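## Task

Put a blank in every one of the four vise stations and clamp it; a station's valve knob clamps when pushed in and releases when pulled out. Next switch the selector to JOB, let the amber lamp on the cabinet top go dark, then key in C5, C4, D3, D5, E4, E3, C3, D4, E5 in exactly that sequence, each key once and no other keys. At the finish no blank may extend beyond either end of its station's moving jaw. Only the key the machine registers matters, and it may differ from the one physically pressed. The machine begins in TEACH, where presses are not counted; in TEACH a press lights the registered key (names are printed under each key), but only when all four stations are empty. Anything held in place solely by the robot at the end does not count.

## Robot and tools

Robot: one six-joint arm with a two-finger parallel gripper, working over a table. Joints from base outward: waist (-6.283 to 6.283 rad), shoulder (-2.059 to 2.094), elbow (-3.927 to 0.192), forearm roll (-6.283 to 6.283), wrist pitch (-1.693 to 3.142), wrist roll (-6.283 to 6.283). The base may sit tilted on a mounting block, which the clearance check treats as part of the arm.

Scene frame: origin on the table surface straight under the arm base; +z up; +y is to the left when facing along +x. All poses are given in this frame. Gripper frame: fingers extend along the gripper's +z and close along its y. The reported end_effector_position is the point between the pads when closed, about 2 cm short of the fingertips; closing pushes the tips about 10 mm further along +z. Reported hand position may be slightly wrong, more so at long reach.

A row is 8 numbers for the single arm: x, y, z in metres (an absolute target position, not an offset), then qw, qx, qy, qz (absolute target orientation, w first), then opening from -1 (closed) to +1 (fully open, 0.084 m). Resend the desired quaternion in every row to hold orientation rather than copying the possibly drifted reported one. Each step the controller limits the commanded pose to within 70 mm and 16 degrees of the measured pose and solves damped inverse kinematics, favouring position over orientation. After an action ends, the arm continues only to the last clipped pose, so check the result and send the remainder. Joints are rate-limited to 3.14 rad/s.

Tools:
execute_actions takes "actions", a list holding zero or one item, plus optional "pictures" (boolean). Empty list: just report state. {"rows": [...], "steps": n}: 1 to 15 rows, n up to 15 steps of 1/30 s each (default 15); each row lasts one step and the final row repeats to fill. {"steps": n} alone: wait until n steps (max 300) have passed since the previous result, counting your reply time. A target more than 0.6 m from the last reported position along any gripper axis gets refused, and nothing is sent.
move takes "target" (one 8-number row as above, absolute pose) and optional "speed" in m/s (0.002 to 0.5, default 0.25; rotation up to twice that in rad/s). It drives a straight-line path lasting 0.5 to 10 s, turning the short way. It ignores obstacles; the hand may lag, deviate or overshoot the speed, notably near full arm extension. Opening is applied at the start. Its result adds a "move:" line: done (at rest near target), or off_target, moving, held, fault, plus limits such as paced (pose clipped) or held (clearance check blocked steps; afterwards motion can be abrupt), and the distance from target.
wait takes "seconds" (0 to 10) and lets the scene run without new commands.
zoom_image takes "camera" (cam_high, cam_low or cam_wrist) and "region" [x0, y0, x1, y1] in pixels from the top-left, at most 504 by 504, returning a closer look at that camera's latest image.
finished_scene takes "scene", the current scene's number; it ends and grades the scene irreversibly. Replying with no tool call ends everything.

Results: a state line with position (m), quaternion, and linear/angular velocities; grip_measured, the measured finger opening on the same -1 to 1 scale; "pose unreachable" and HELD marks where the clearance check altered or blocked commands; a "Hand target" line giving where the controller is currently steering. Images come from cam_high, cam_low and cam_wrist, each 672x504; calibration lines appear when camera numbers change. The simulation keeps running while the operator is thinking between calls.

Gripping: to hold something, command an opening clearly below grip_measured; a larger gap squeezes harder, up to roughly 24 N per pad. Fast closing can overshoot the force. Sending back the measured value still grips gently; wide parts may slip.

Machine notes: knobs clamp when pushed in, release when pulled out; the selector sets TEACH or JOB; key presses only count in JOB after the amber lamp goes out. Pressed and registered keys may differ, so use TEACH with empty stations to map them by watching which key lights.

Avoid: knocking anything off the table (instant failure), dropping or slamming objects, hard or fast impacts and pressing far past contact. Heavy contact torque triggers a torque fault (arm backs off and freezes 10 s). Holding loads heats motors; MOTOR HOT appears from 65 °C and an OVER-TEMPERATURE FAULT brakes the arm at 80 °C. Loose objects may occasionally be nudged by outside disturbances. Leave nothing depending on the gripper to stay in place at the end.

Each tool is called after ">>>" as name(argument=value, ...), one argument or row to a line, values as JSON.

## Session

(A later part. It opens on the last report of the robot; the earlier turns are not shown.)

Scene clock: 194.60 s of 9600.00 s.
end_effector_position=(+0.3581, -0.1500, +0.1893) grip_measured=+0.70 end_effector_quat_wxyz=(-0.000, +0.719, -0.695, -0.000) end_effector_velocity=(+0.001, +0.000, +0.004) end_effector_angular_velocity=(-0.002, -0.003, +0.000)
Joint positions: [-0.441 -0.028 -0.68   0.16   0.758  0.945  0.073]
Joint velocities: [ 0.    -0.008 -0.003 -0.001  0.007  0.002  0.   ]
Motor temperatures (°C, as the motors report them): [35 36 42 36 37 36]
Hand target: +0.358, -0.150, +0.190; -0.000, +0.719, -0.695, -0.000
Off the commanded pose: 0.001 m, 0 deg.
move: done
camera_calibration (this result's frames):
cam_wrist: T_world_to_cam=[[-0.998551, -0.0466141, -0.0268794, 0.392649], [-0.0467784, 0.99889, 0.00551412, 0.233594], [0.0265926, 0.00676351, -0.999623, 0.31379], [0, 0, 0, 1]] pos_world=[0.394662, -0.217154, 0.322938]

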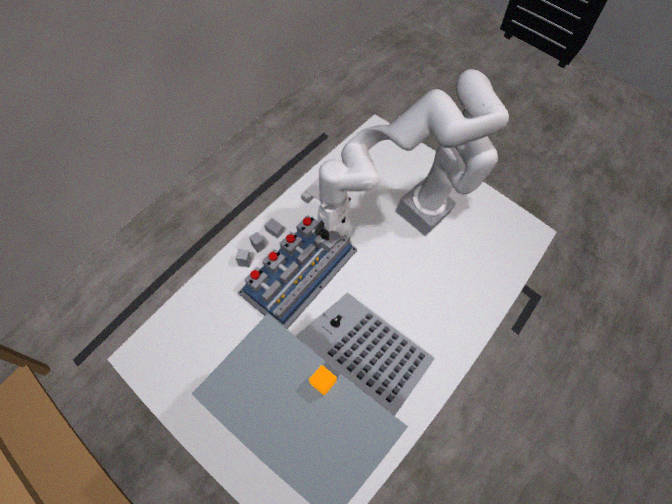

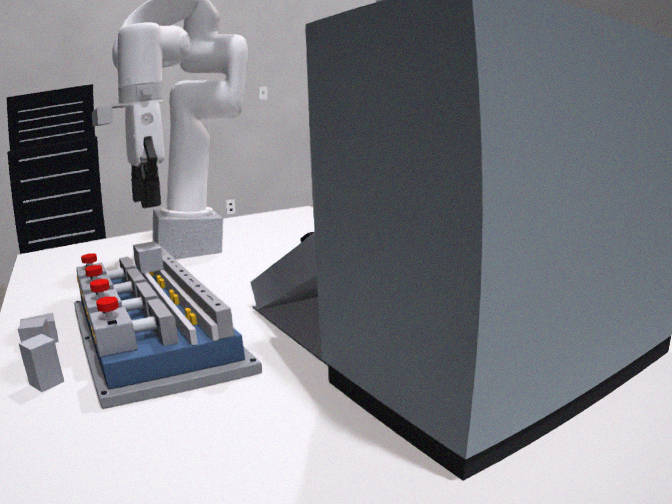

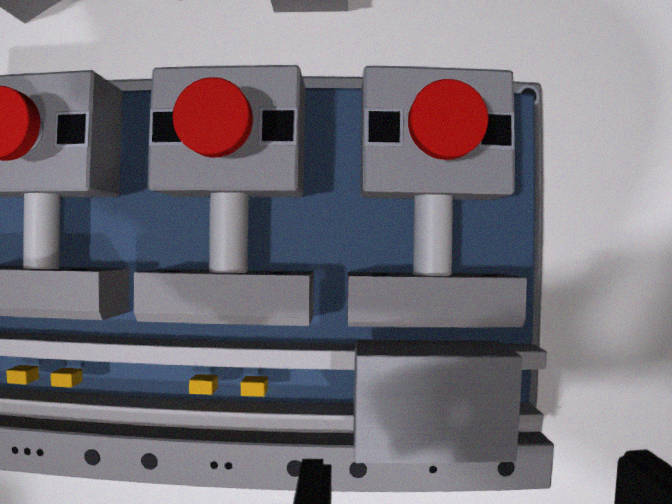

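>>> move(
  target=[0.362,-0.267,0.16,0,0.719,-0.695,0,-1],
  speed=0.15,
)

>>> move(
  target=[0.362,-0.267,0.116,0,0.719,-0.695,0,-1],
  speed=0.03,
)

>>> move(
  target=[0.362,-0.267,0.17,0,0.719,-0.695,0,-1],
  speed=0.1,
)

>>> move(
  target=[0.4245,-0.369,0.1,0,1,0.026,0,0.8],
  speed=0.1,
)

Scene clock: 200.13 s of 9600.00 s.
end_effector_position=(+0.3618, -0.2665, +0.1601) grip_measured=-1.00 end_effector_quat_wxyz=(-0.000, +0.719, -0.695, +0.000) end_effector_velocity=(+0.000, -0.002, -0.001) end_effector_angular_velocity=(+0.001, +0.001, -0.001)
Joint positions: [-0.652  0.262 -0.91   0.149  0.719  0.737  0.   ]
Joint velocities: [-0.003  0.007 -0.006  0.     0.001 -0.003  0.   ]
Motor temperatures (°C, as the motors report them): [35 36 42 36 37 36]
Hand target: +0.362, -0.267, +0.160; -0.000, +0.719, -0.695, +0.000
Off the commanded pose: 0.001 m, 0 deg.
After step 90, 1.20 s passed at rest.
move: done
camera_calibration (this result's frames):
cam_wrist: T_world_to_cam=[[-0.998521, -0.0467363, -0.0277781, 0.390193], [-0.0468889, 0.998888, 0.00486576, 0.350406], [0.0275199, 0.00616104, -0.999602, 0.284781], [0, 0, 0, 1]] pos_world=[0.398209, -0.333534, 0.293801]

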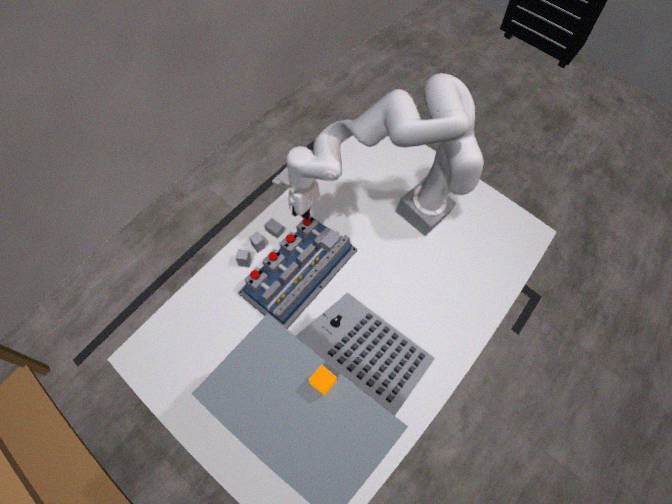

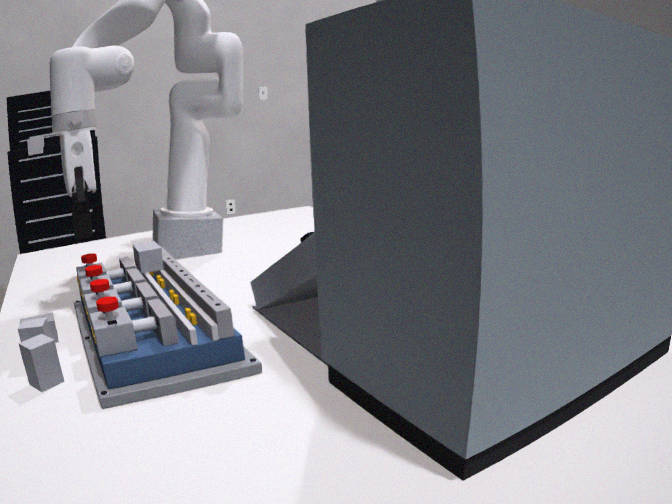

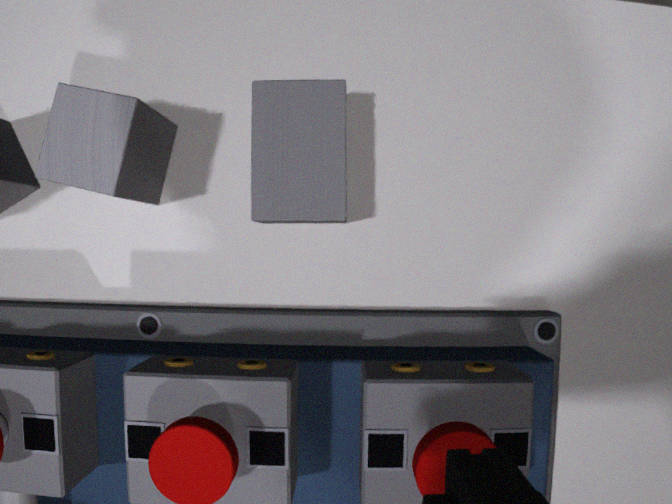

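Scene clock: 201.90 s of 9600.00 s.
end_effector_position=(+0.3626, -0.2675, +0.1178) grip_measured=-1.00 end_effector_quat_wxyz=(-0.000, +0.719, -0.695, +0.001) end_effector_velocity=(+0.000, -0.000, -0.001) end_effector_angular_velocity=(-0.000, -0.001, -0.000)
Joint positions: [-0.639  0.36  -0.896  0.174  0.605  0.72   0.   ]
Joint velocities: [ 0.     0.002  0.001  0.002 -0.004 -0.001  0.   ]
Motor temperatures (°C, as the motors report them): [35 36 42 36 37 36]
Hand target: +0.362, -0.267, +0.116; +0.000, +0.719, -0.695, +0.000
Off the commanded pose: 0.002 m, 0 deg.
move: done
camera_calibration (this result's frames):
cam_wrist: T_world_to_cam=[[-0.998484, -0.0466661, -0.0291861, 0.389963], [-0.0467717, 0.998901, 0.00294325, 0.351788], [0.0290167, 0.00430387, -0.99957, 0.241378], [0, 0, 0, 1]] pos_world=[0.398822, -0.334242, 0.25162]

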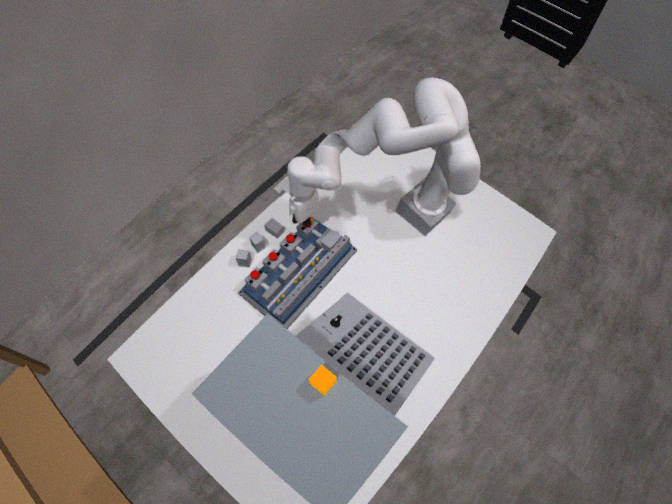

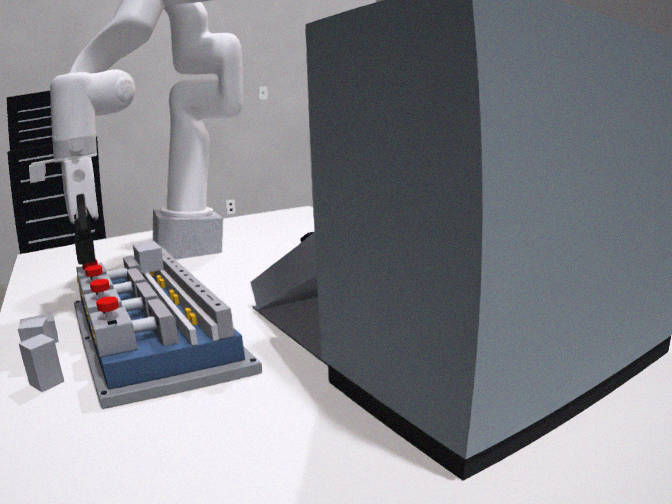

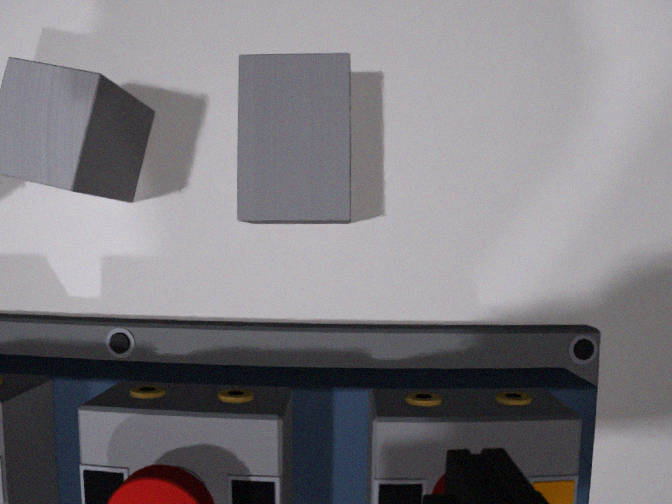

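Scene clock: 202.83 s of 9600.00 s.
end_effector_position=(+0.3619, -0.2669, +0.1692) grip_measured=-1.00 end_effector_quat_wxyz=(-0.000, +0.719, -0.695, -0.000) end_effector_velocity=(+0.001, -0.001, +0.005) end_effector_angular_velocity=(-0.002, -0.002, +0.000)
Joint positions: [-0.656  0.245 -0.918  0.145  0.746  0.74   0.   ]
Joint velocities: [-0.001 -0.008 -0.005 -0.002  0.01   0.001  0.   ]
Motor temperatures (°C, as the motors report them): [35 36 42 36 37 36]
Hand target: +0.362, -0.267, +0.170; -0.000, +0.719, -0.695, -0.000
Off the commanded pose: 0.001 m, 0 deg.
move: done
camera_calibration (this result's frames):
cam_wrist: T_world_to_cam=[[-0.998557, -0.046558, -0.0267762, 0.390451], [-0.0467235, 0.998892, 0.00558927, 0.350555], [0.0264863, 0.00683228, -0.999626, 0.294417], [0, 0, 0, 1]] pos_world=[0.398468, -0.334, 0.302802]

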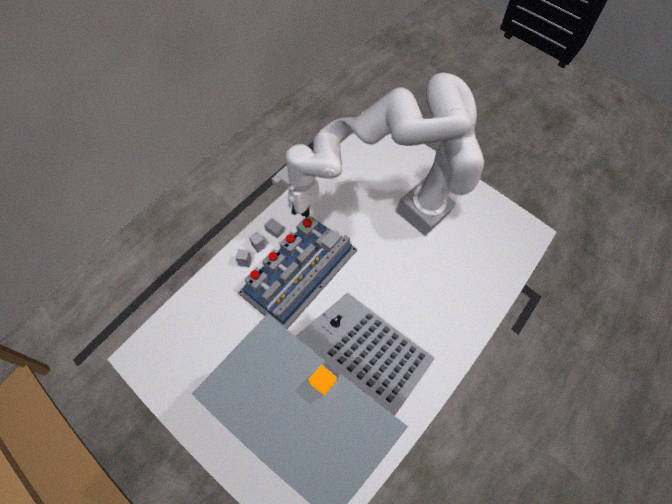

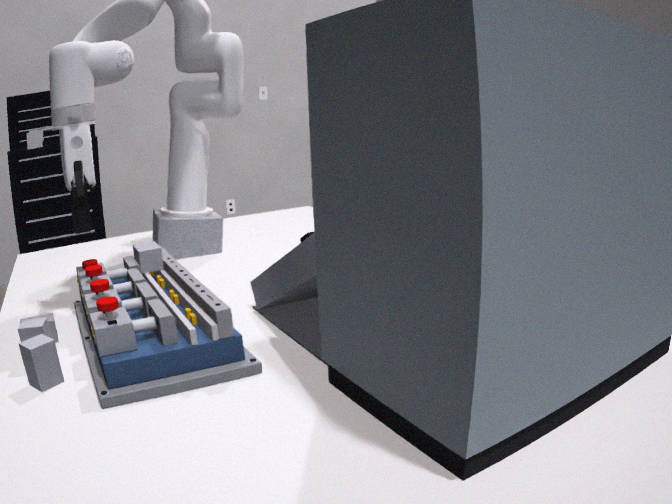

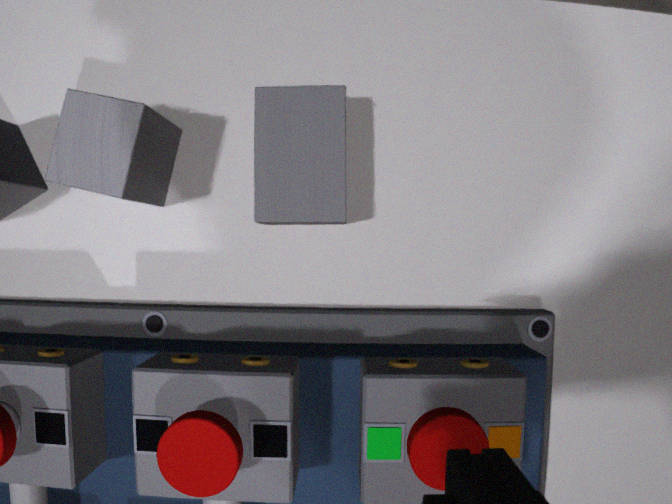

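Scene clock: 211.13 s of 9600.00 s.
end_effector_position=(+0.4242, -0.3690, +0.1000) grip_measured=+0.80 end_effector_quat_wxyz=(+0.000, +1.000, +0.025, +0.000) end_effector_velocity=(+0.001, -0.001, -0.000) end_effector_angular_velocity=(-0.000, -0.001, +0.012)
Joint positions: [-0.712  0.715 -1.402  0.136  0.763 -0.896  0.077]
Joint velocities: [-0.001  0.003 -0.005  0.001  0.001 -0.013  0.   ]
Motor temperatures (°C, as the motors report them): [35 36 42 36 37 36]
Hand target: +0.424, -0.369, +0.100; -0.000, +1.000, +0.026, +0.000
Off the commanded pose: 0.000 m, 0 deg.
move: done
camera_calibration (this result's frames):
cam_wrist: T_world_to_cam=[[0.0633094, -0.997624, -0.0271798, -0.355331], [-0.997974, -0.0634586, 0.0046603, 0.46748], [-0.00637401, 0.0268297, -0.99962, 0.245598], [0, 0, 0, 1]] pos_world=[0.490594, -0.331411, 0.233668]

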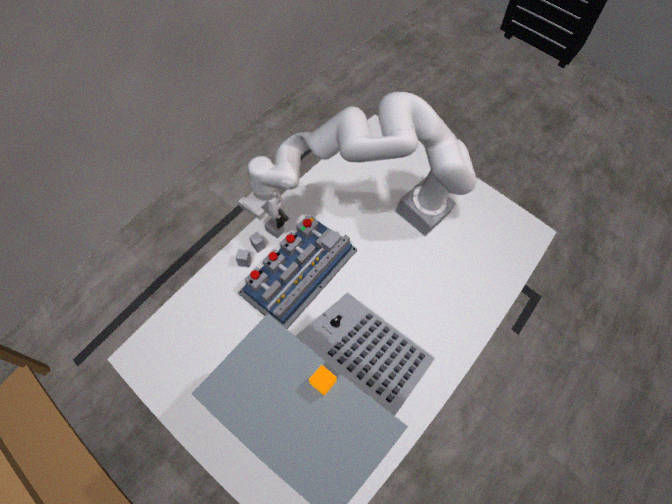

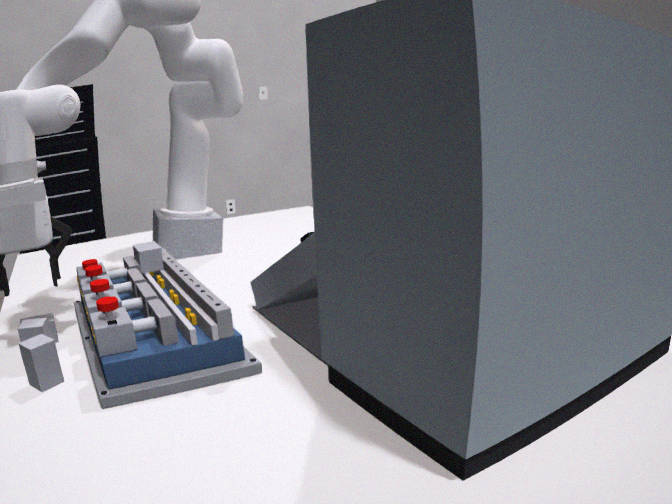

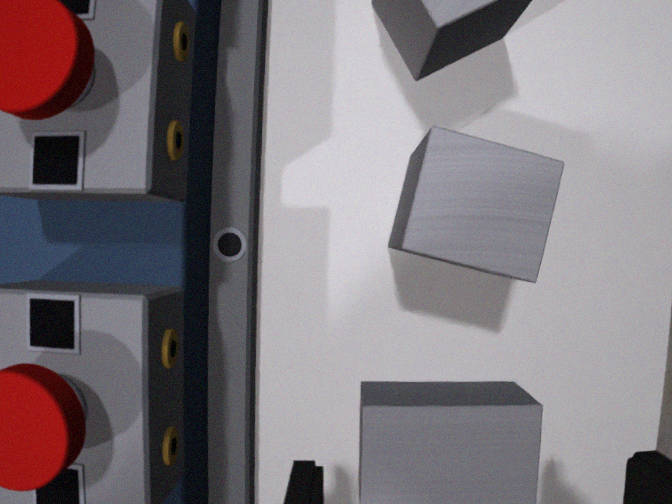

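>>> move(
  target=[0.4245,-0.369,0.04,0,1,0.026,0,0.8],
  speed=0.08,
)

>>> move(
  target=[0.4245,-0.369,0.04,0,1,0.026,0,0],
)

>>> move(
  target=[0.4245,-0.369,0.17,0,1,0.026,0,0],
  speed=0.15,
)

>>> move(
  target=[0.44,-0.171,0.17,0,0.719,-0.695,0,0],
  speed=0.3,
)

Scene clock: 214.70 s of 9600.00 s.
end_effector_position=(+0.4246, -0.3692, +0.0407) grip_measured=+0.80 end_effector_quat_wxyz=(+0.000, +1.000, +0.026, +0.000) end_effector_velocity=(-0.001, +0.001, -0.004) end_effector_angular_velocity=(+0.003, +0.003, -0.000)
Joint positions: [-0.699  0.842 -1.422  0.156  0.654 -0.909  0.077]
Joint velocities: [ 0.001  0.007 -0.001  0.001 -0.002 -0.     0.   ]
Motor temperatures (°C, as the motors report them): [35 37 42 36 37 36]
Hand target: +0.424, -0.369, +0.040; +0.000, +1.000, +0.026, -0.000
Off the commanded pose: 0.001 m, 0 deg.
move: done
camera_calibration (this result's frames):
cam_wrist: T_world_to_cam=[[0.0644913, -0.997568, -0.0264458, -0.357625], [-0.9979, -0.064627, 0.00430636, 0.467709], [-0.006005, 0.0261125, -0.999641, 0.18597], [0, 0, 0, 1]] pos_world=[0.490908, -0.331385, 0.174432]

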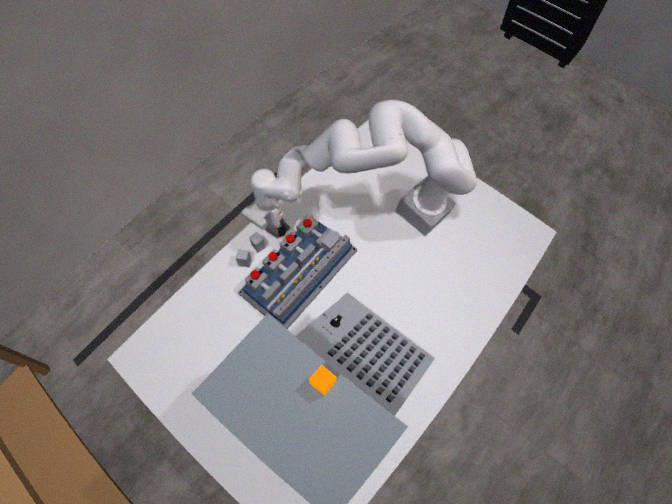

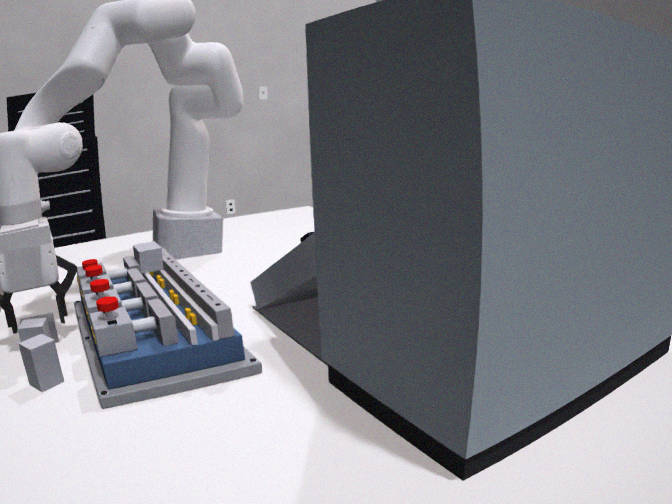

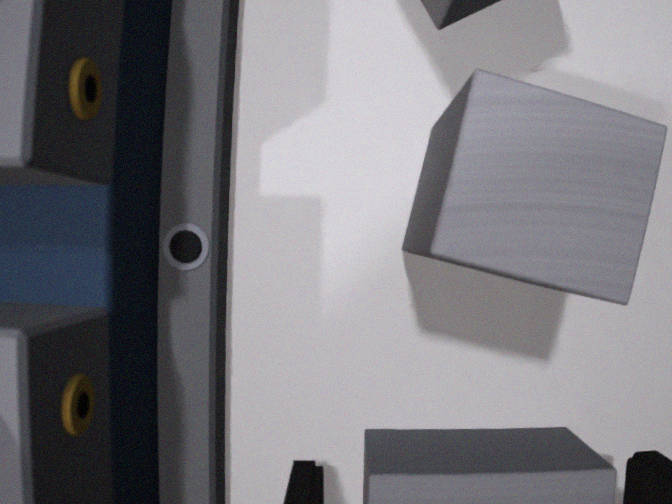

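Scene clock: 215.40 s of 9600.00 s.
end_effector_position=(+0.4248, -0.3693, +0.0407) grip_measured=+0.37 end_effector_quat_wxyz=(+0.000, +1.000, +0.026, +0.000) end_effector_velocity=(+0.000, -0.000, -0.000) end_effector_angular_velocity=(-0.001, -0.001, +0.001)
Joint positions: [-0.699  0.843 -1.423  0.156  0.655 -0.91   0.06 ]
Joint velocities: [ 0.     0.001 -0.001  0.    -0.002 -0.001  0.   ]
Motor temperatures (°C, as the motors report them): [35 37 42 36 37 36]
Hand target: +0.424, -0.369, +0.040; +0.000, +1.000, +0.026, -0.000
Off the commanded pose: 0.001 m, 0 deg.
move: done
camera_calibration (this result's frames):
cam_wrist: T_world_to_cam=[[0.0645831, -0.997561, -0.0264675, -0.357777], [-0.997896, -0.0647114, 0.00402168, 0.46789], [-0.00572462, 0.0261521, -0.999642, 0.185797], [0, 0, 0, 1]] pos_world=[0.491076, -0.331485, 0.174379]

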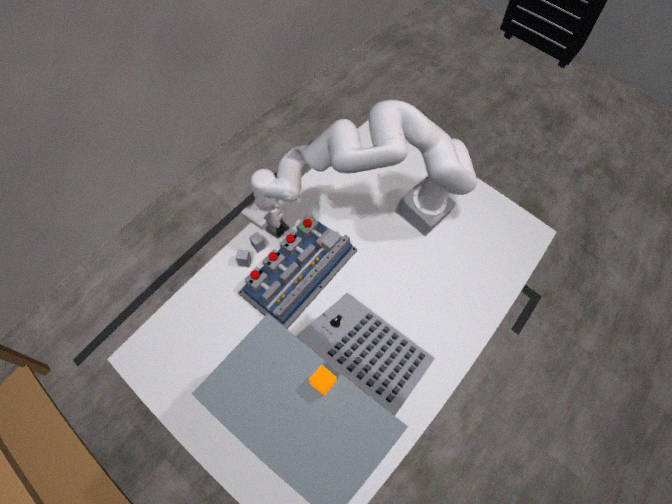

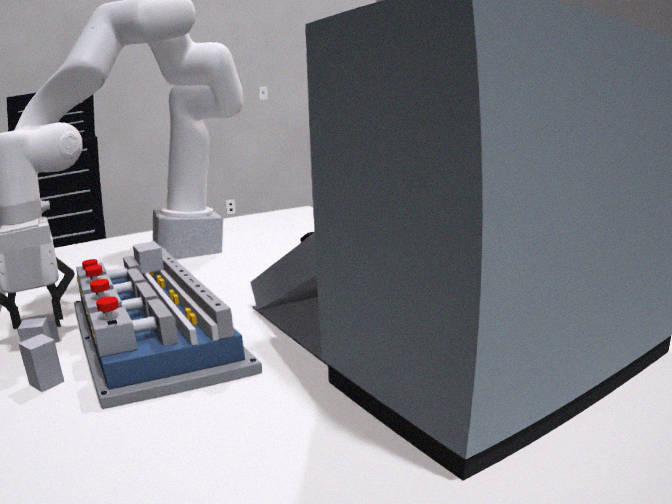

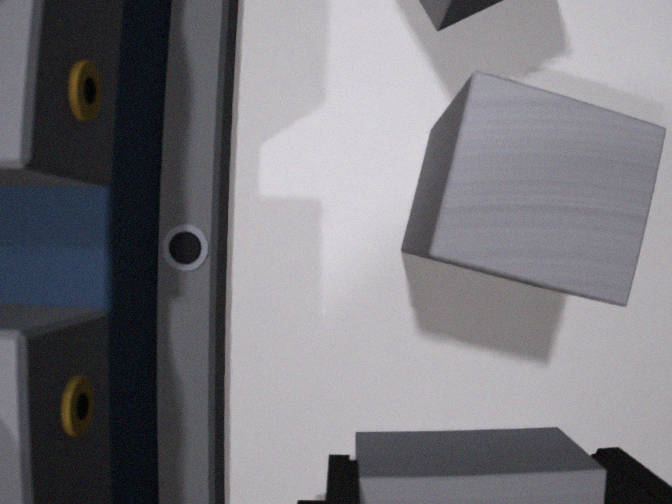

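Scene clock: 216.73 s of 9600.00 s.
end_effector_position=(+0.4245, -0.3689, +0.1688) grip_measured=+0.37 end_effector_quat_wxyz=(-0.001, +1.000, +0.026, -0.000) end_effector_velocity=(+0.003, -0.002, +0.009) end_effector_angular_velocity=(-0.008, -0.008, +0.001)
Joint positions: [-0.726  0.596 -1.429  0.118  0.911 -0.886  0.06 ]
Joint velocities: [-0.001 -0.01  -0.009 -0.001  0.007  0.    -0.   ]
Motor temperatures (°C, as the motors report them): [35 37 42 36 37 36]
Hand target: +0.425, -0.369, +0.170; -0.000, +1.000, +0.026, +0.000
Off the commanded pose: 0.001 m, 0 deg.
move: done
camera_calibration (this result's frames):
cam_wrist: T_world_to_cam=[[0.064679, -0.997495, -0.0286331, -0.353631], [-0.997879, -0.0648628, 0.005535, 0.466708], [-0.00737836, 0.0282144, -0.999575, 0.315317], [0, 0, 0, 1]] pos_world=[0.490917, -0.33137, 0.302474]

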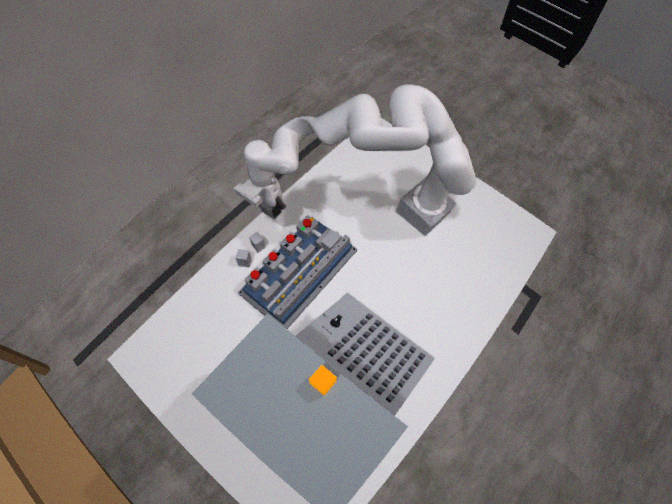

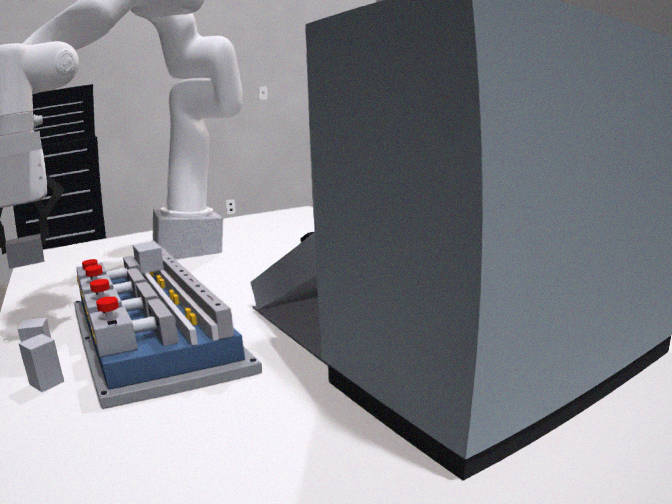

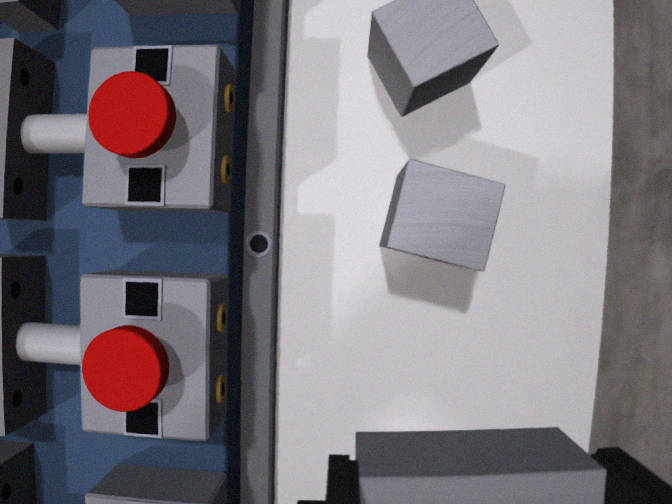

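Scene clock: 219.93 s of 9600.00 s.
end_effector_position=(+0.4402, -0.1715, +0.1701) grip_measured=+0.37 end_effector_quat_wxyz=(+0.000, +0.719, -0.695, -0.000) end_effector_velocity=(-0.000, +0.002, -0.000) end_effector_angular_velocity=(-0.002, +0.004, -0.013)
Joint positions: [-0.398  0.26  -0.98   0.16   0.766  0.988  0.06 ]
Joint velocities: [ 0.004 -0.002  0.002 -0.005  0.002  0.021 -0.   ]
Motor temperatures (°C, as the motors report them): [35 37 42 36 37 36]
Hand target: +0.440, -0.171, +0.170; +0.000, +0.719, -0.695, -0.000
Off the commanded pose: 0.001 m, 0 deg.
move: done
camera_calibration (this result's frames):
cam_wrist: T_world_to_cam=[[-0.998514, -0.0475118, -0.0267, 0.472854], [-0.0476519, 0.998853, 0.00463817, 0.259505], [0.026449, 0.00590358, -0.999633, 0.292505], [0, 0, 0, 1]] pos_world=[0.476781, -0.238469, 0.303819]

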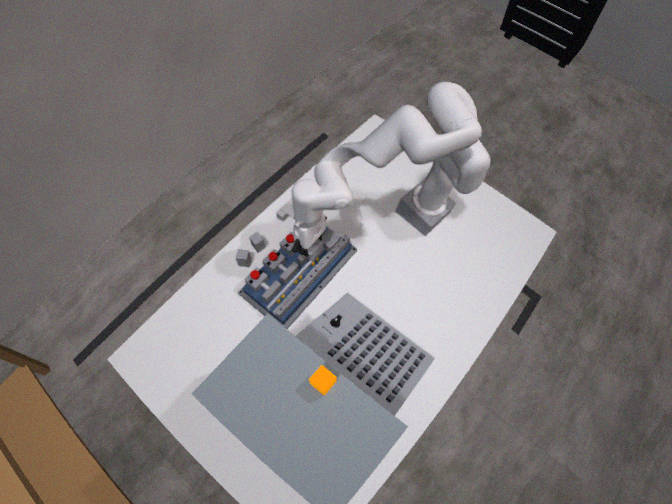

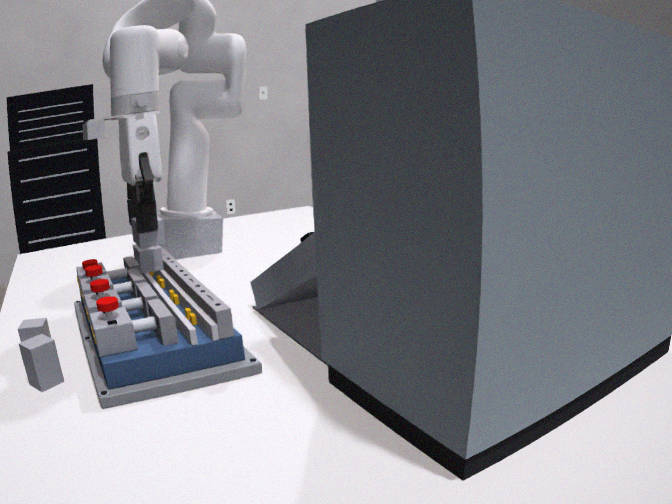

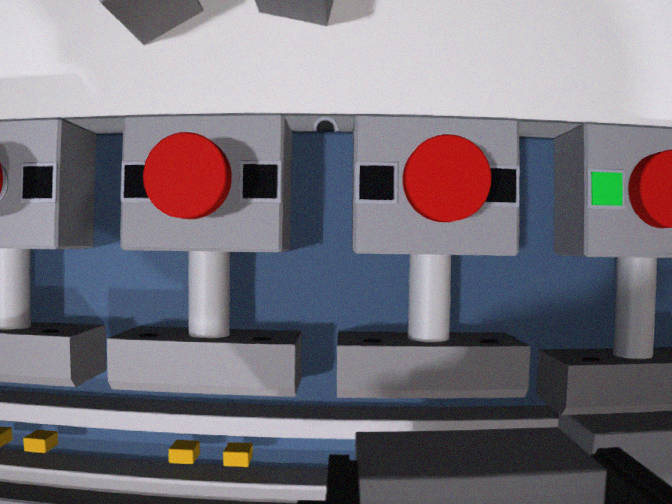

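>>> move(
  target=[0.443,-0.169,0.13,0,0.719,-0.695,0,0],
  speed=0.06,
)

>>> move(
  target=[0.443,-0.169,0.108,0,0.719,-0.695,0,0],
  speed=0.02,
)

>>> zoom_image(
  camera="cam_low",
  region=[80,200,240,320],
)

Scene clock: 224.17 s of 9600.00 s.
end_effector_position=(+0.4431, -0.1691, +0.1306) grip_measured=+0.37 end_effector_quat_wxyz=(-0.000, +0.719, -0.695, +0.000) end_effector_velocity=(+0.000, +0.000, -0.003) end_effector_angular_velocity=(+0.001, +0.000, -0.001)
Joint positions: [-0.378  0.346 -0.967  0.182  0.665  0.981  0.06 ]
Joint velocities: [ 0.001  0.006  0.     0.002 -0.006 -0.001 -0.   ]
Motor temperatures (°C, as the motors report them): [35 37 43 36 37 36]
Hand target: +0.443, -0.169, +0.130; +0.000, +0.719, -0.695, +0.000
Off the commanded pose: 0.001 m, 0 deg.
After step 90, 0.20 s passed at rest.
move: done
camera_calibration (this result's frames):
cam_wrist: T_world_to_cam=[[-0.998535, -0.0464669, -0.027735, 0.475119], [-0.0466042, 0.998904, 0.004324, 0.257012], [0.0275036, 0.00561023, -0.999606, 0.252363], [0, 0, 0, 1]] pos_world=[0.47946, -0.236069, 0.264329]

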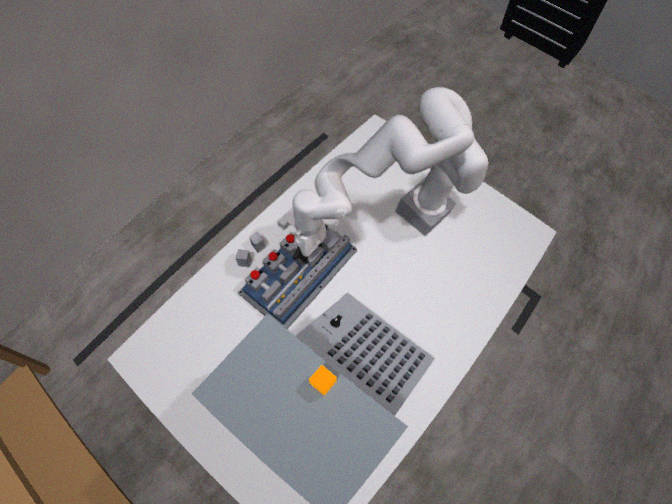

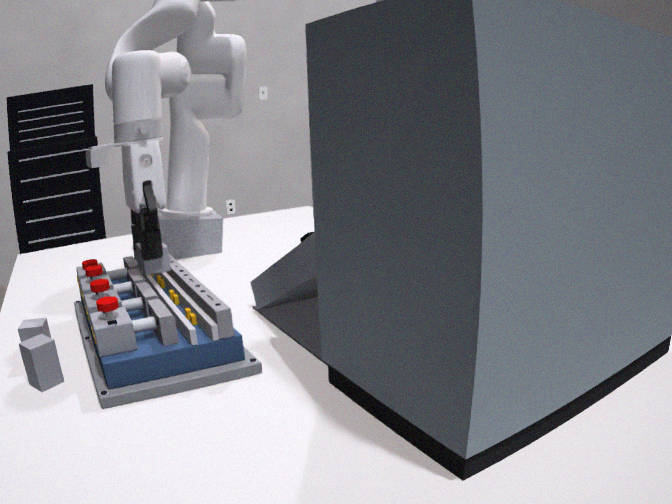

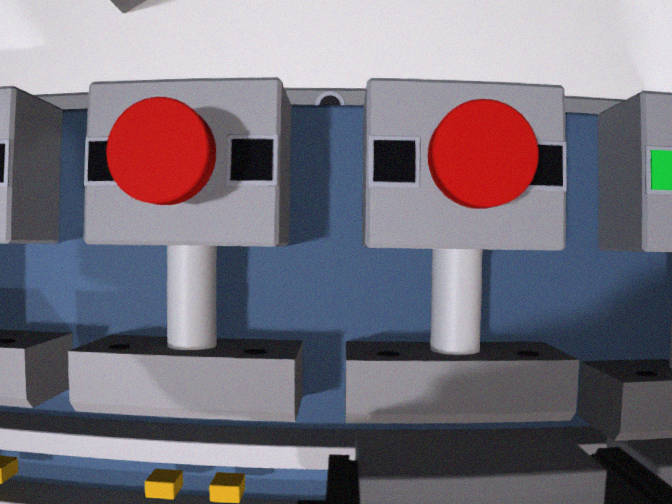

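Scene clock: 225.53 s of 9600.00 s.
end_effector_position=(+0.4439, -0.1691, +0.1102) grip_measured=+0.37 end_effector_quat_wxyz=(-0.001, +0.719, -0.695, +0.001) end_effector_velocity=(+0.003, -0.002, -0.002) end_effector_angular_velocity=(-0.005, -0.008, -0.000)
Joint positions: [-0.37   0.394 -0.964  0.197  0.612  0.972  0.06 ]
Joint velocities: [-0.001  0.009 -0.004  0.002 -0.014 -0.002  0.   ]
Motor temperatures (°C, as the motors report them): [35 37 43 36 37 36]
Hand target: +0.443, -0.169, +0.108; +0.000, +0.719, -0.695, +0.000
Off the commanded pose: 0.002 m, 0 deg.
move: done
camera_calibration (this result's frames):
cam_wrist: T_world_to_cam=[[-0.998467, -0.0466361, -0.0298007, 0.475545], [-0.046769, 0.998899, 0.0037757, 0.25728], [0.0295918, 0.00516366, -0.999549, 0.230888], [0, 0, 0, 1]] pos_world=[0.480017, -0.236011, 0.243984]

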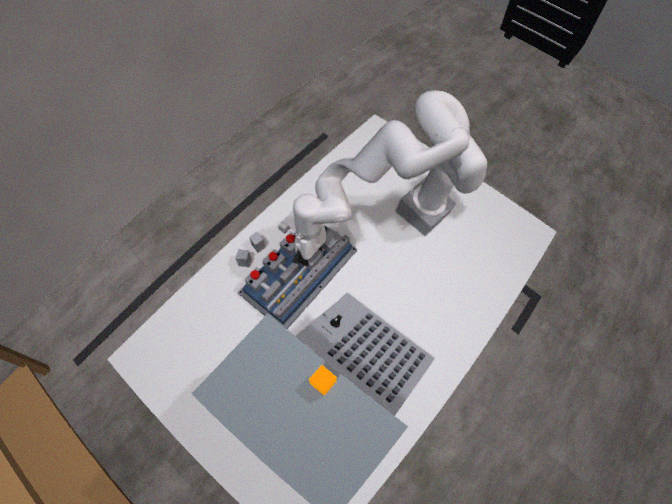

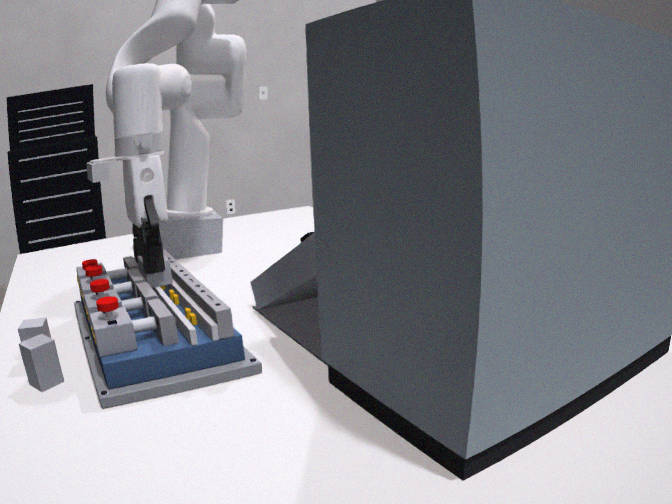

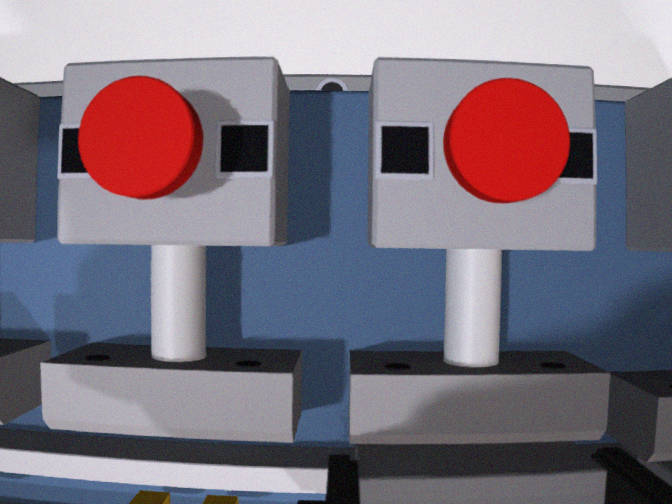

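Region (80, 200, 240, 320) of cam_low's 672x504 image, scaled by 3.150, with more detail than that image has; it fills the top 378 rows of this view, and the rest is white.

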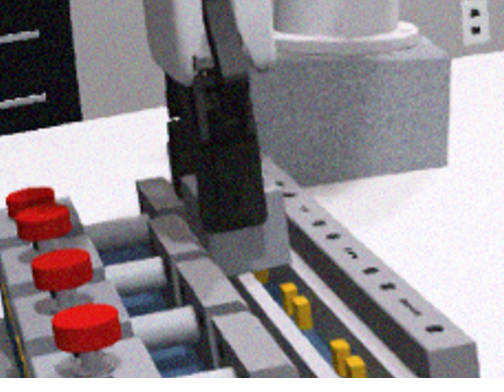

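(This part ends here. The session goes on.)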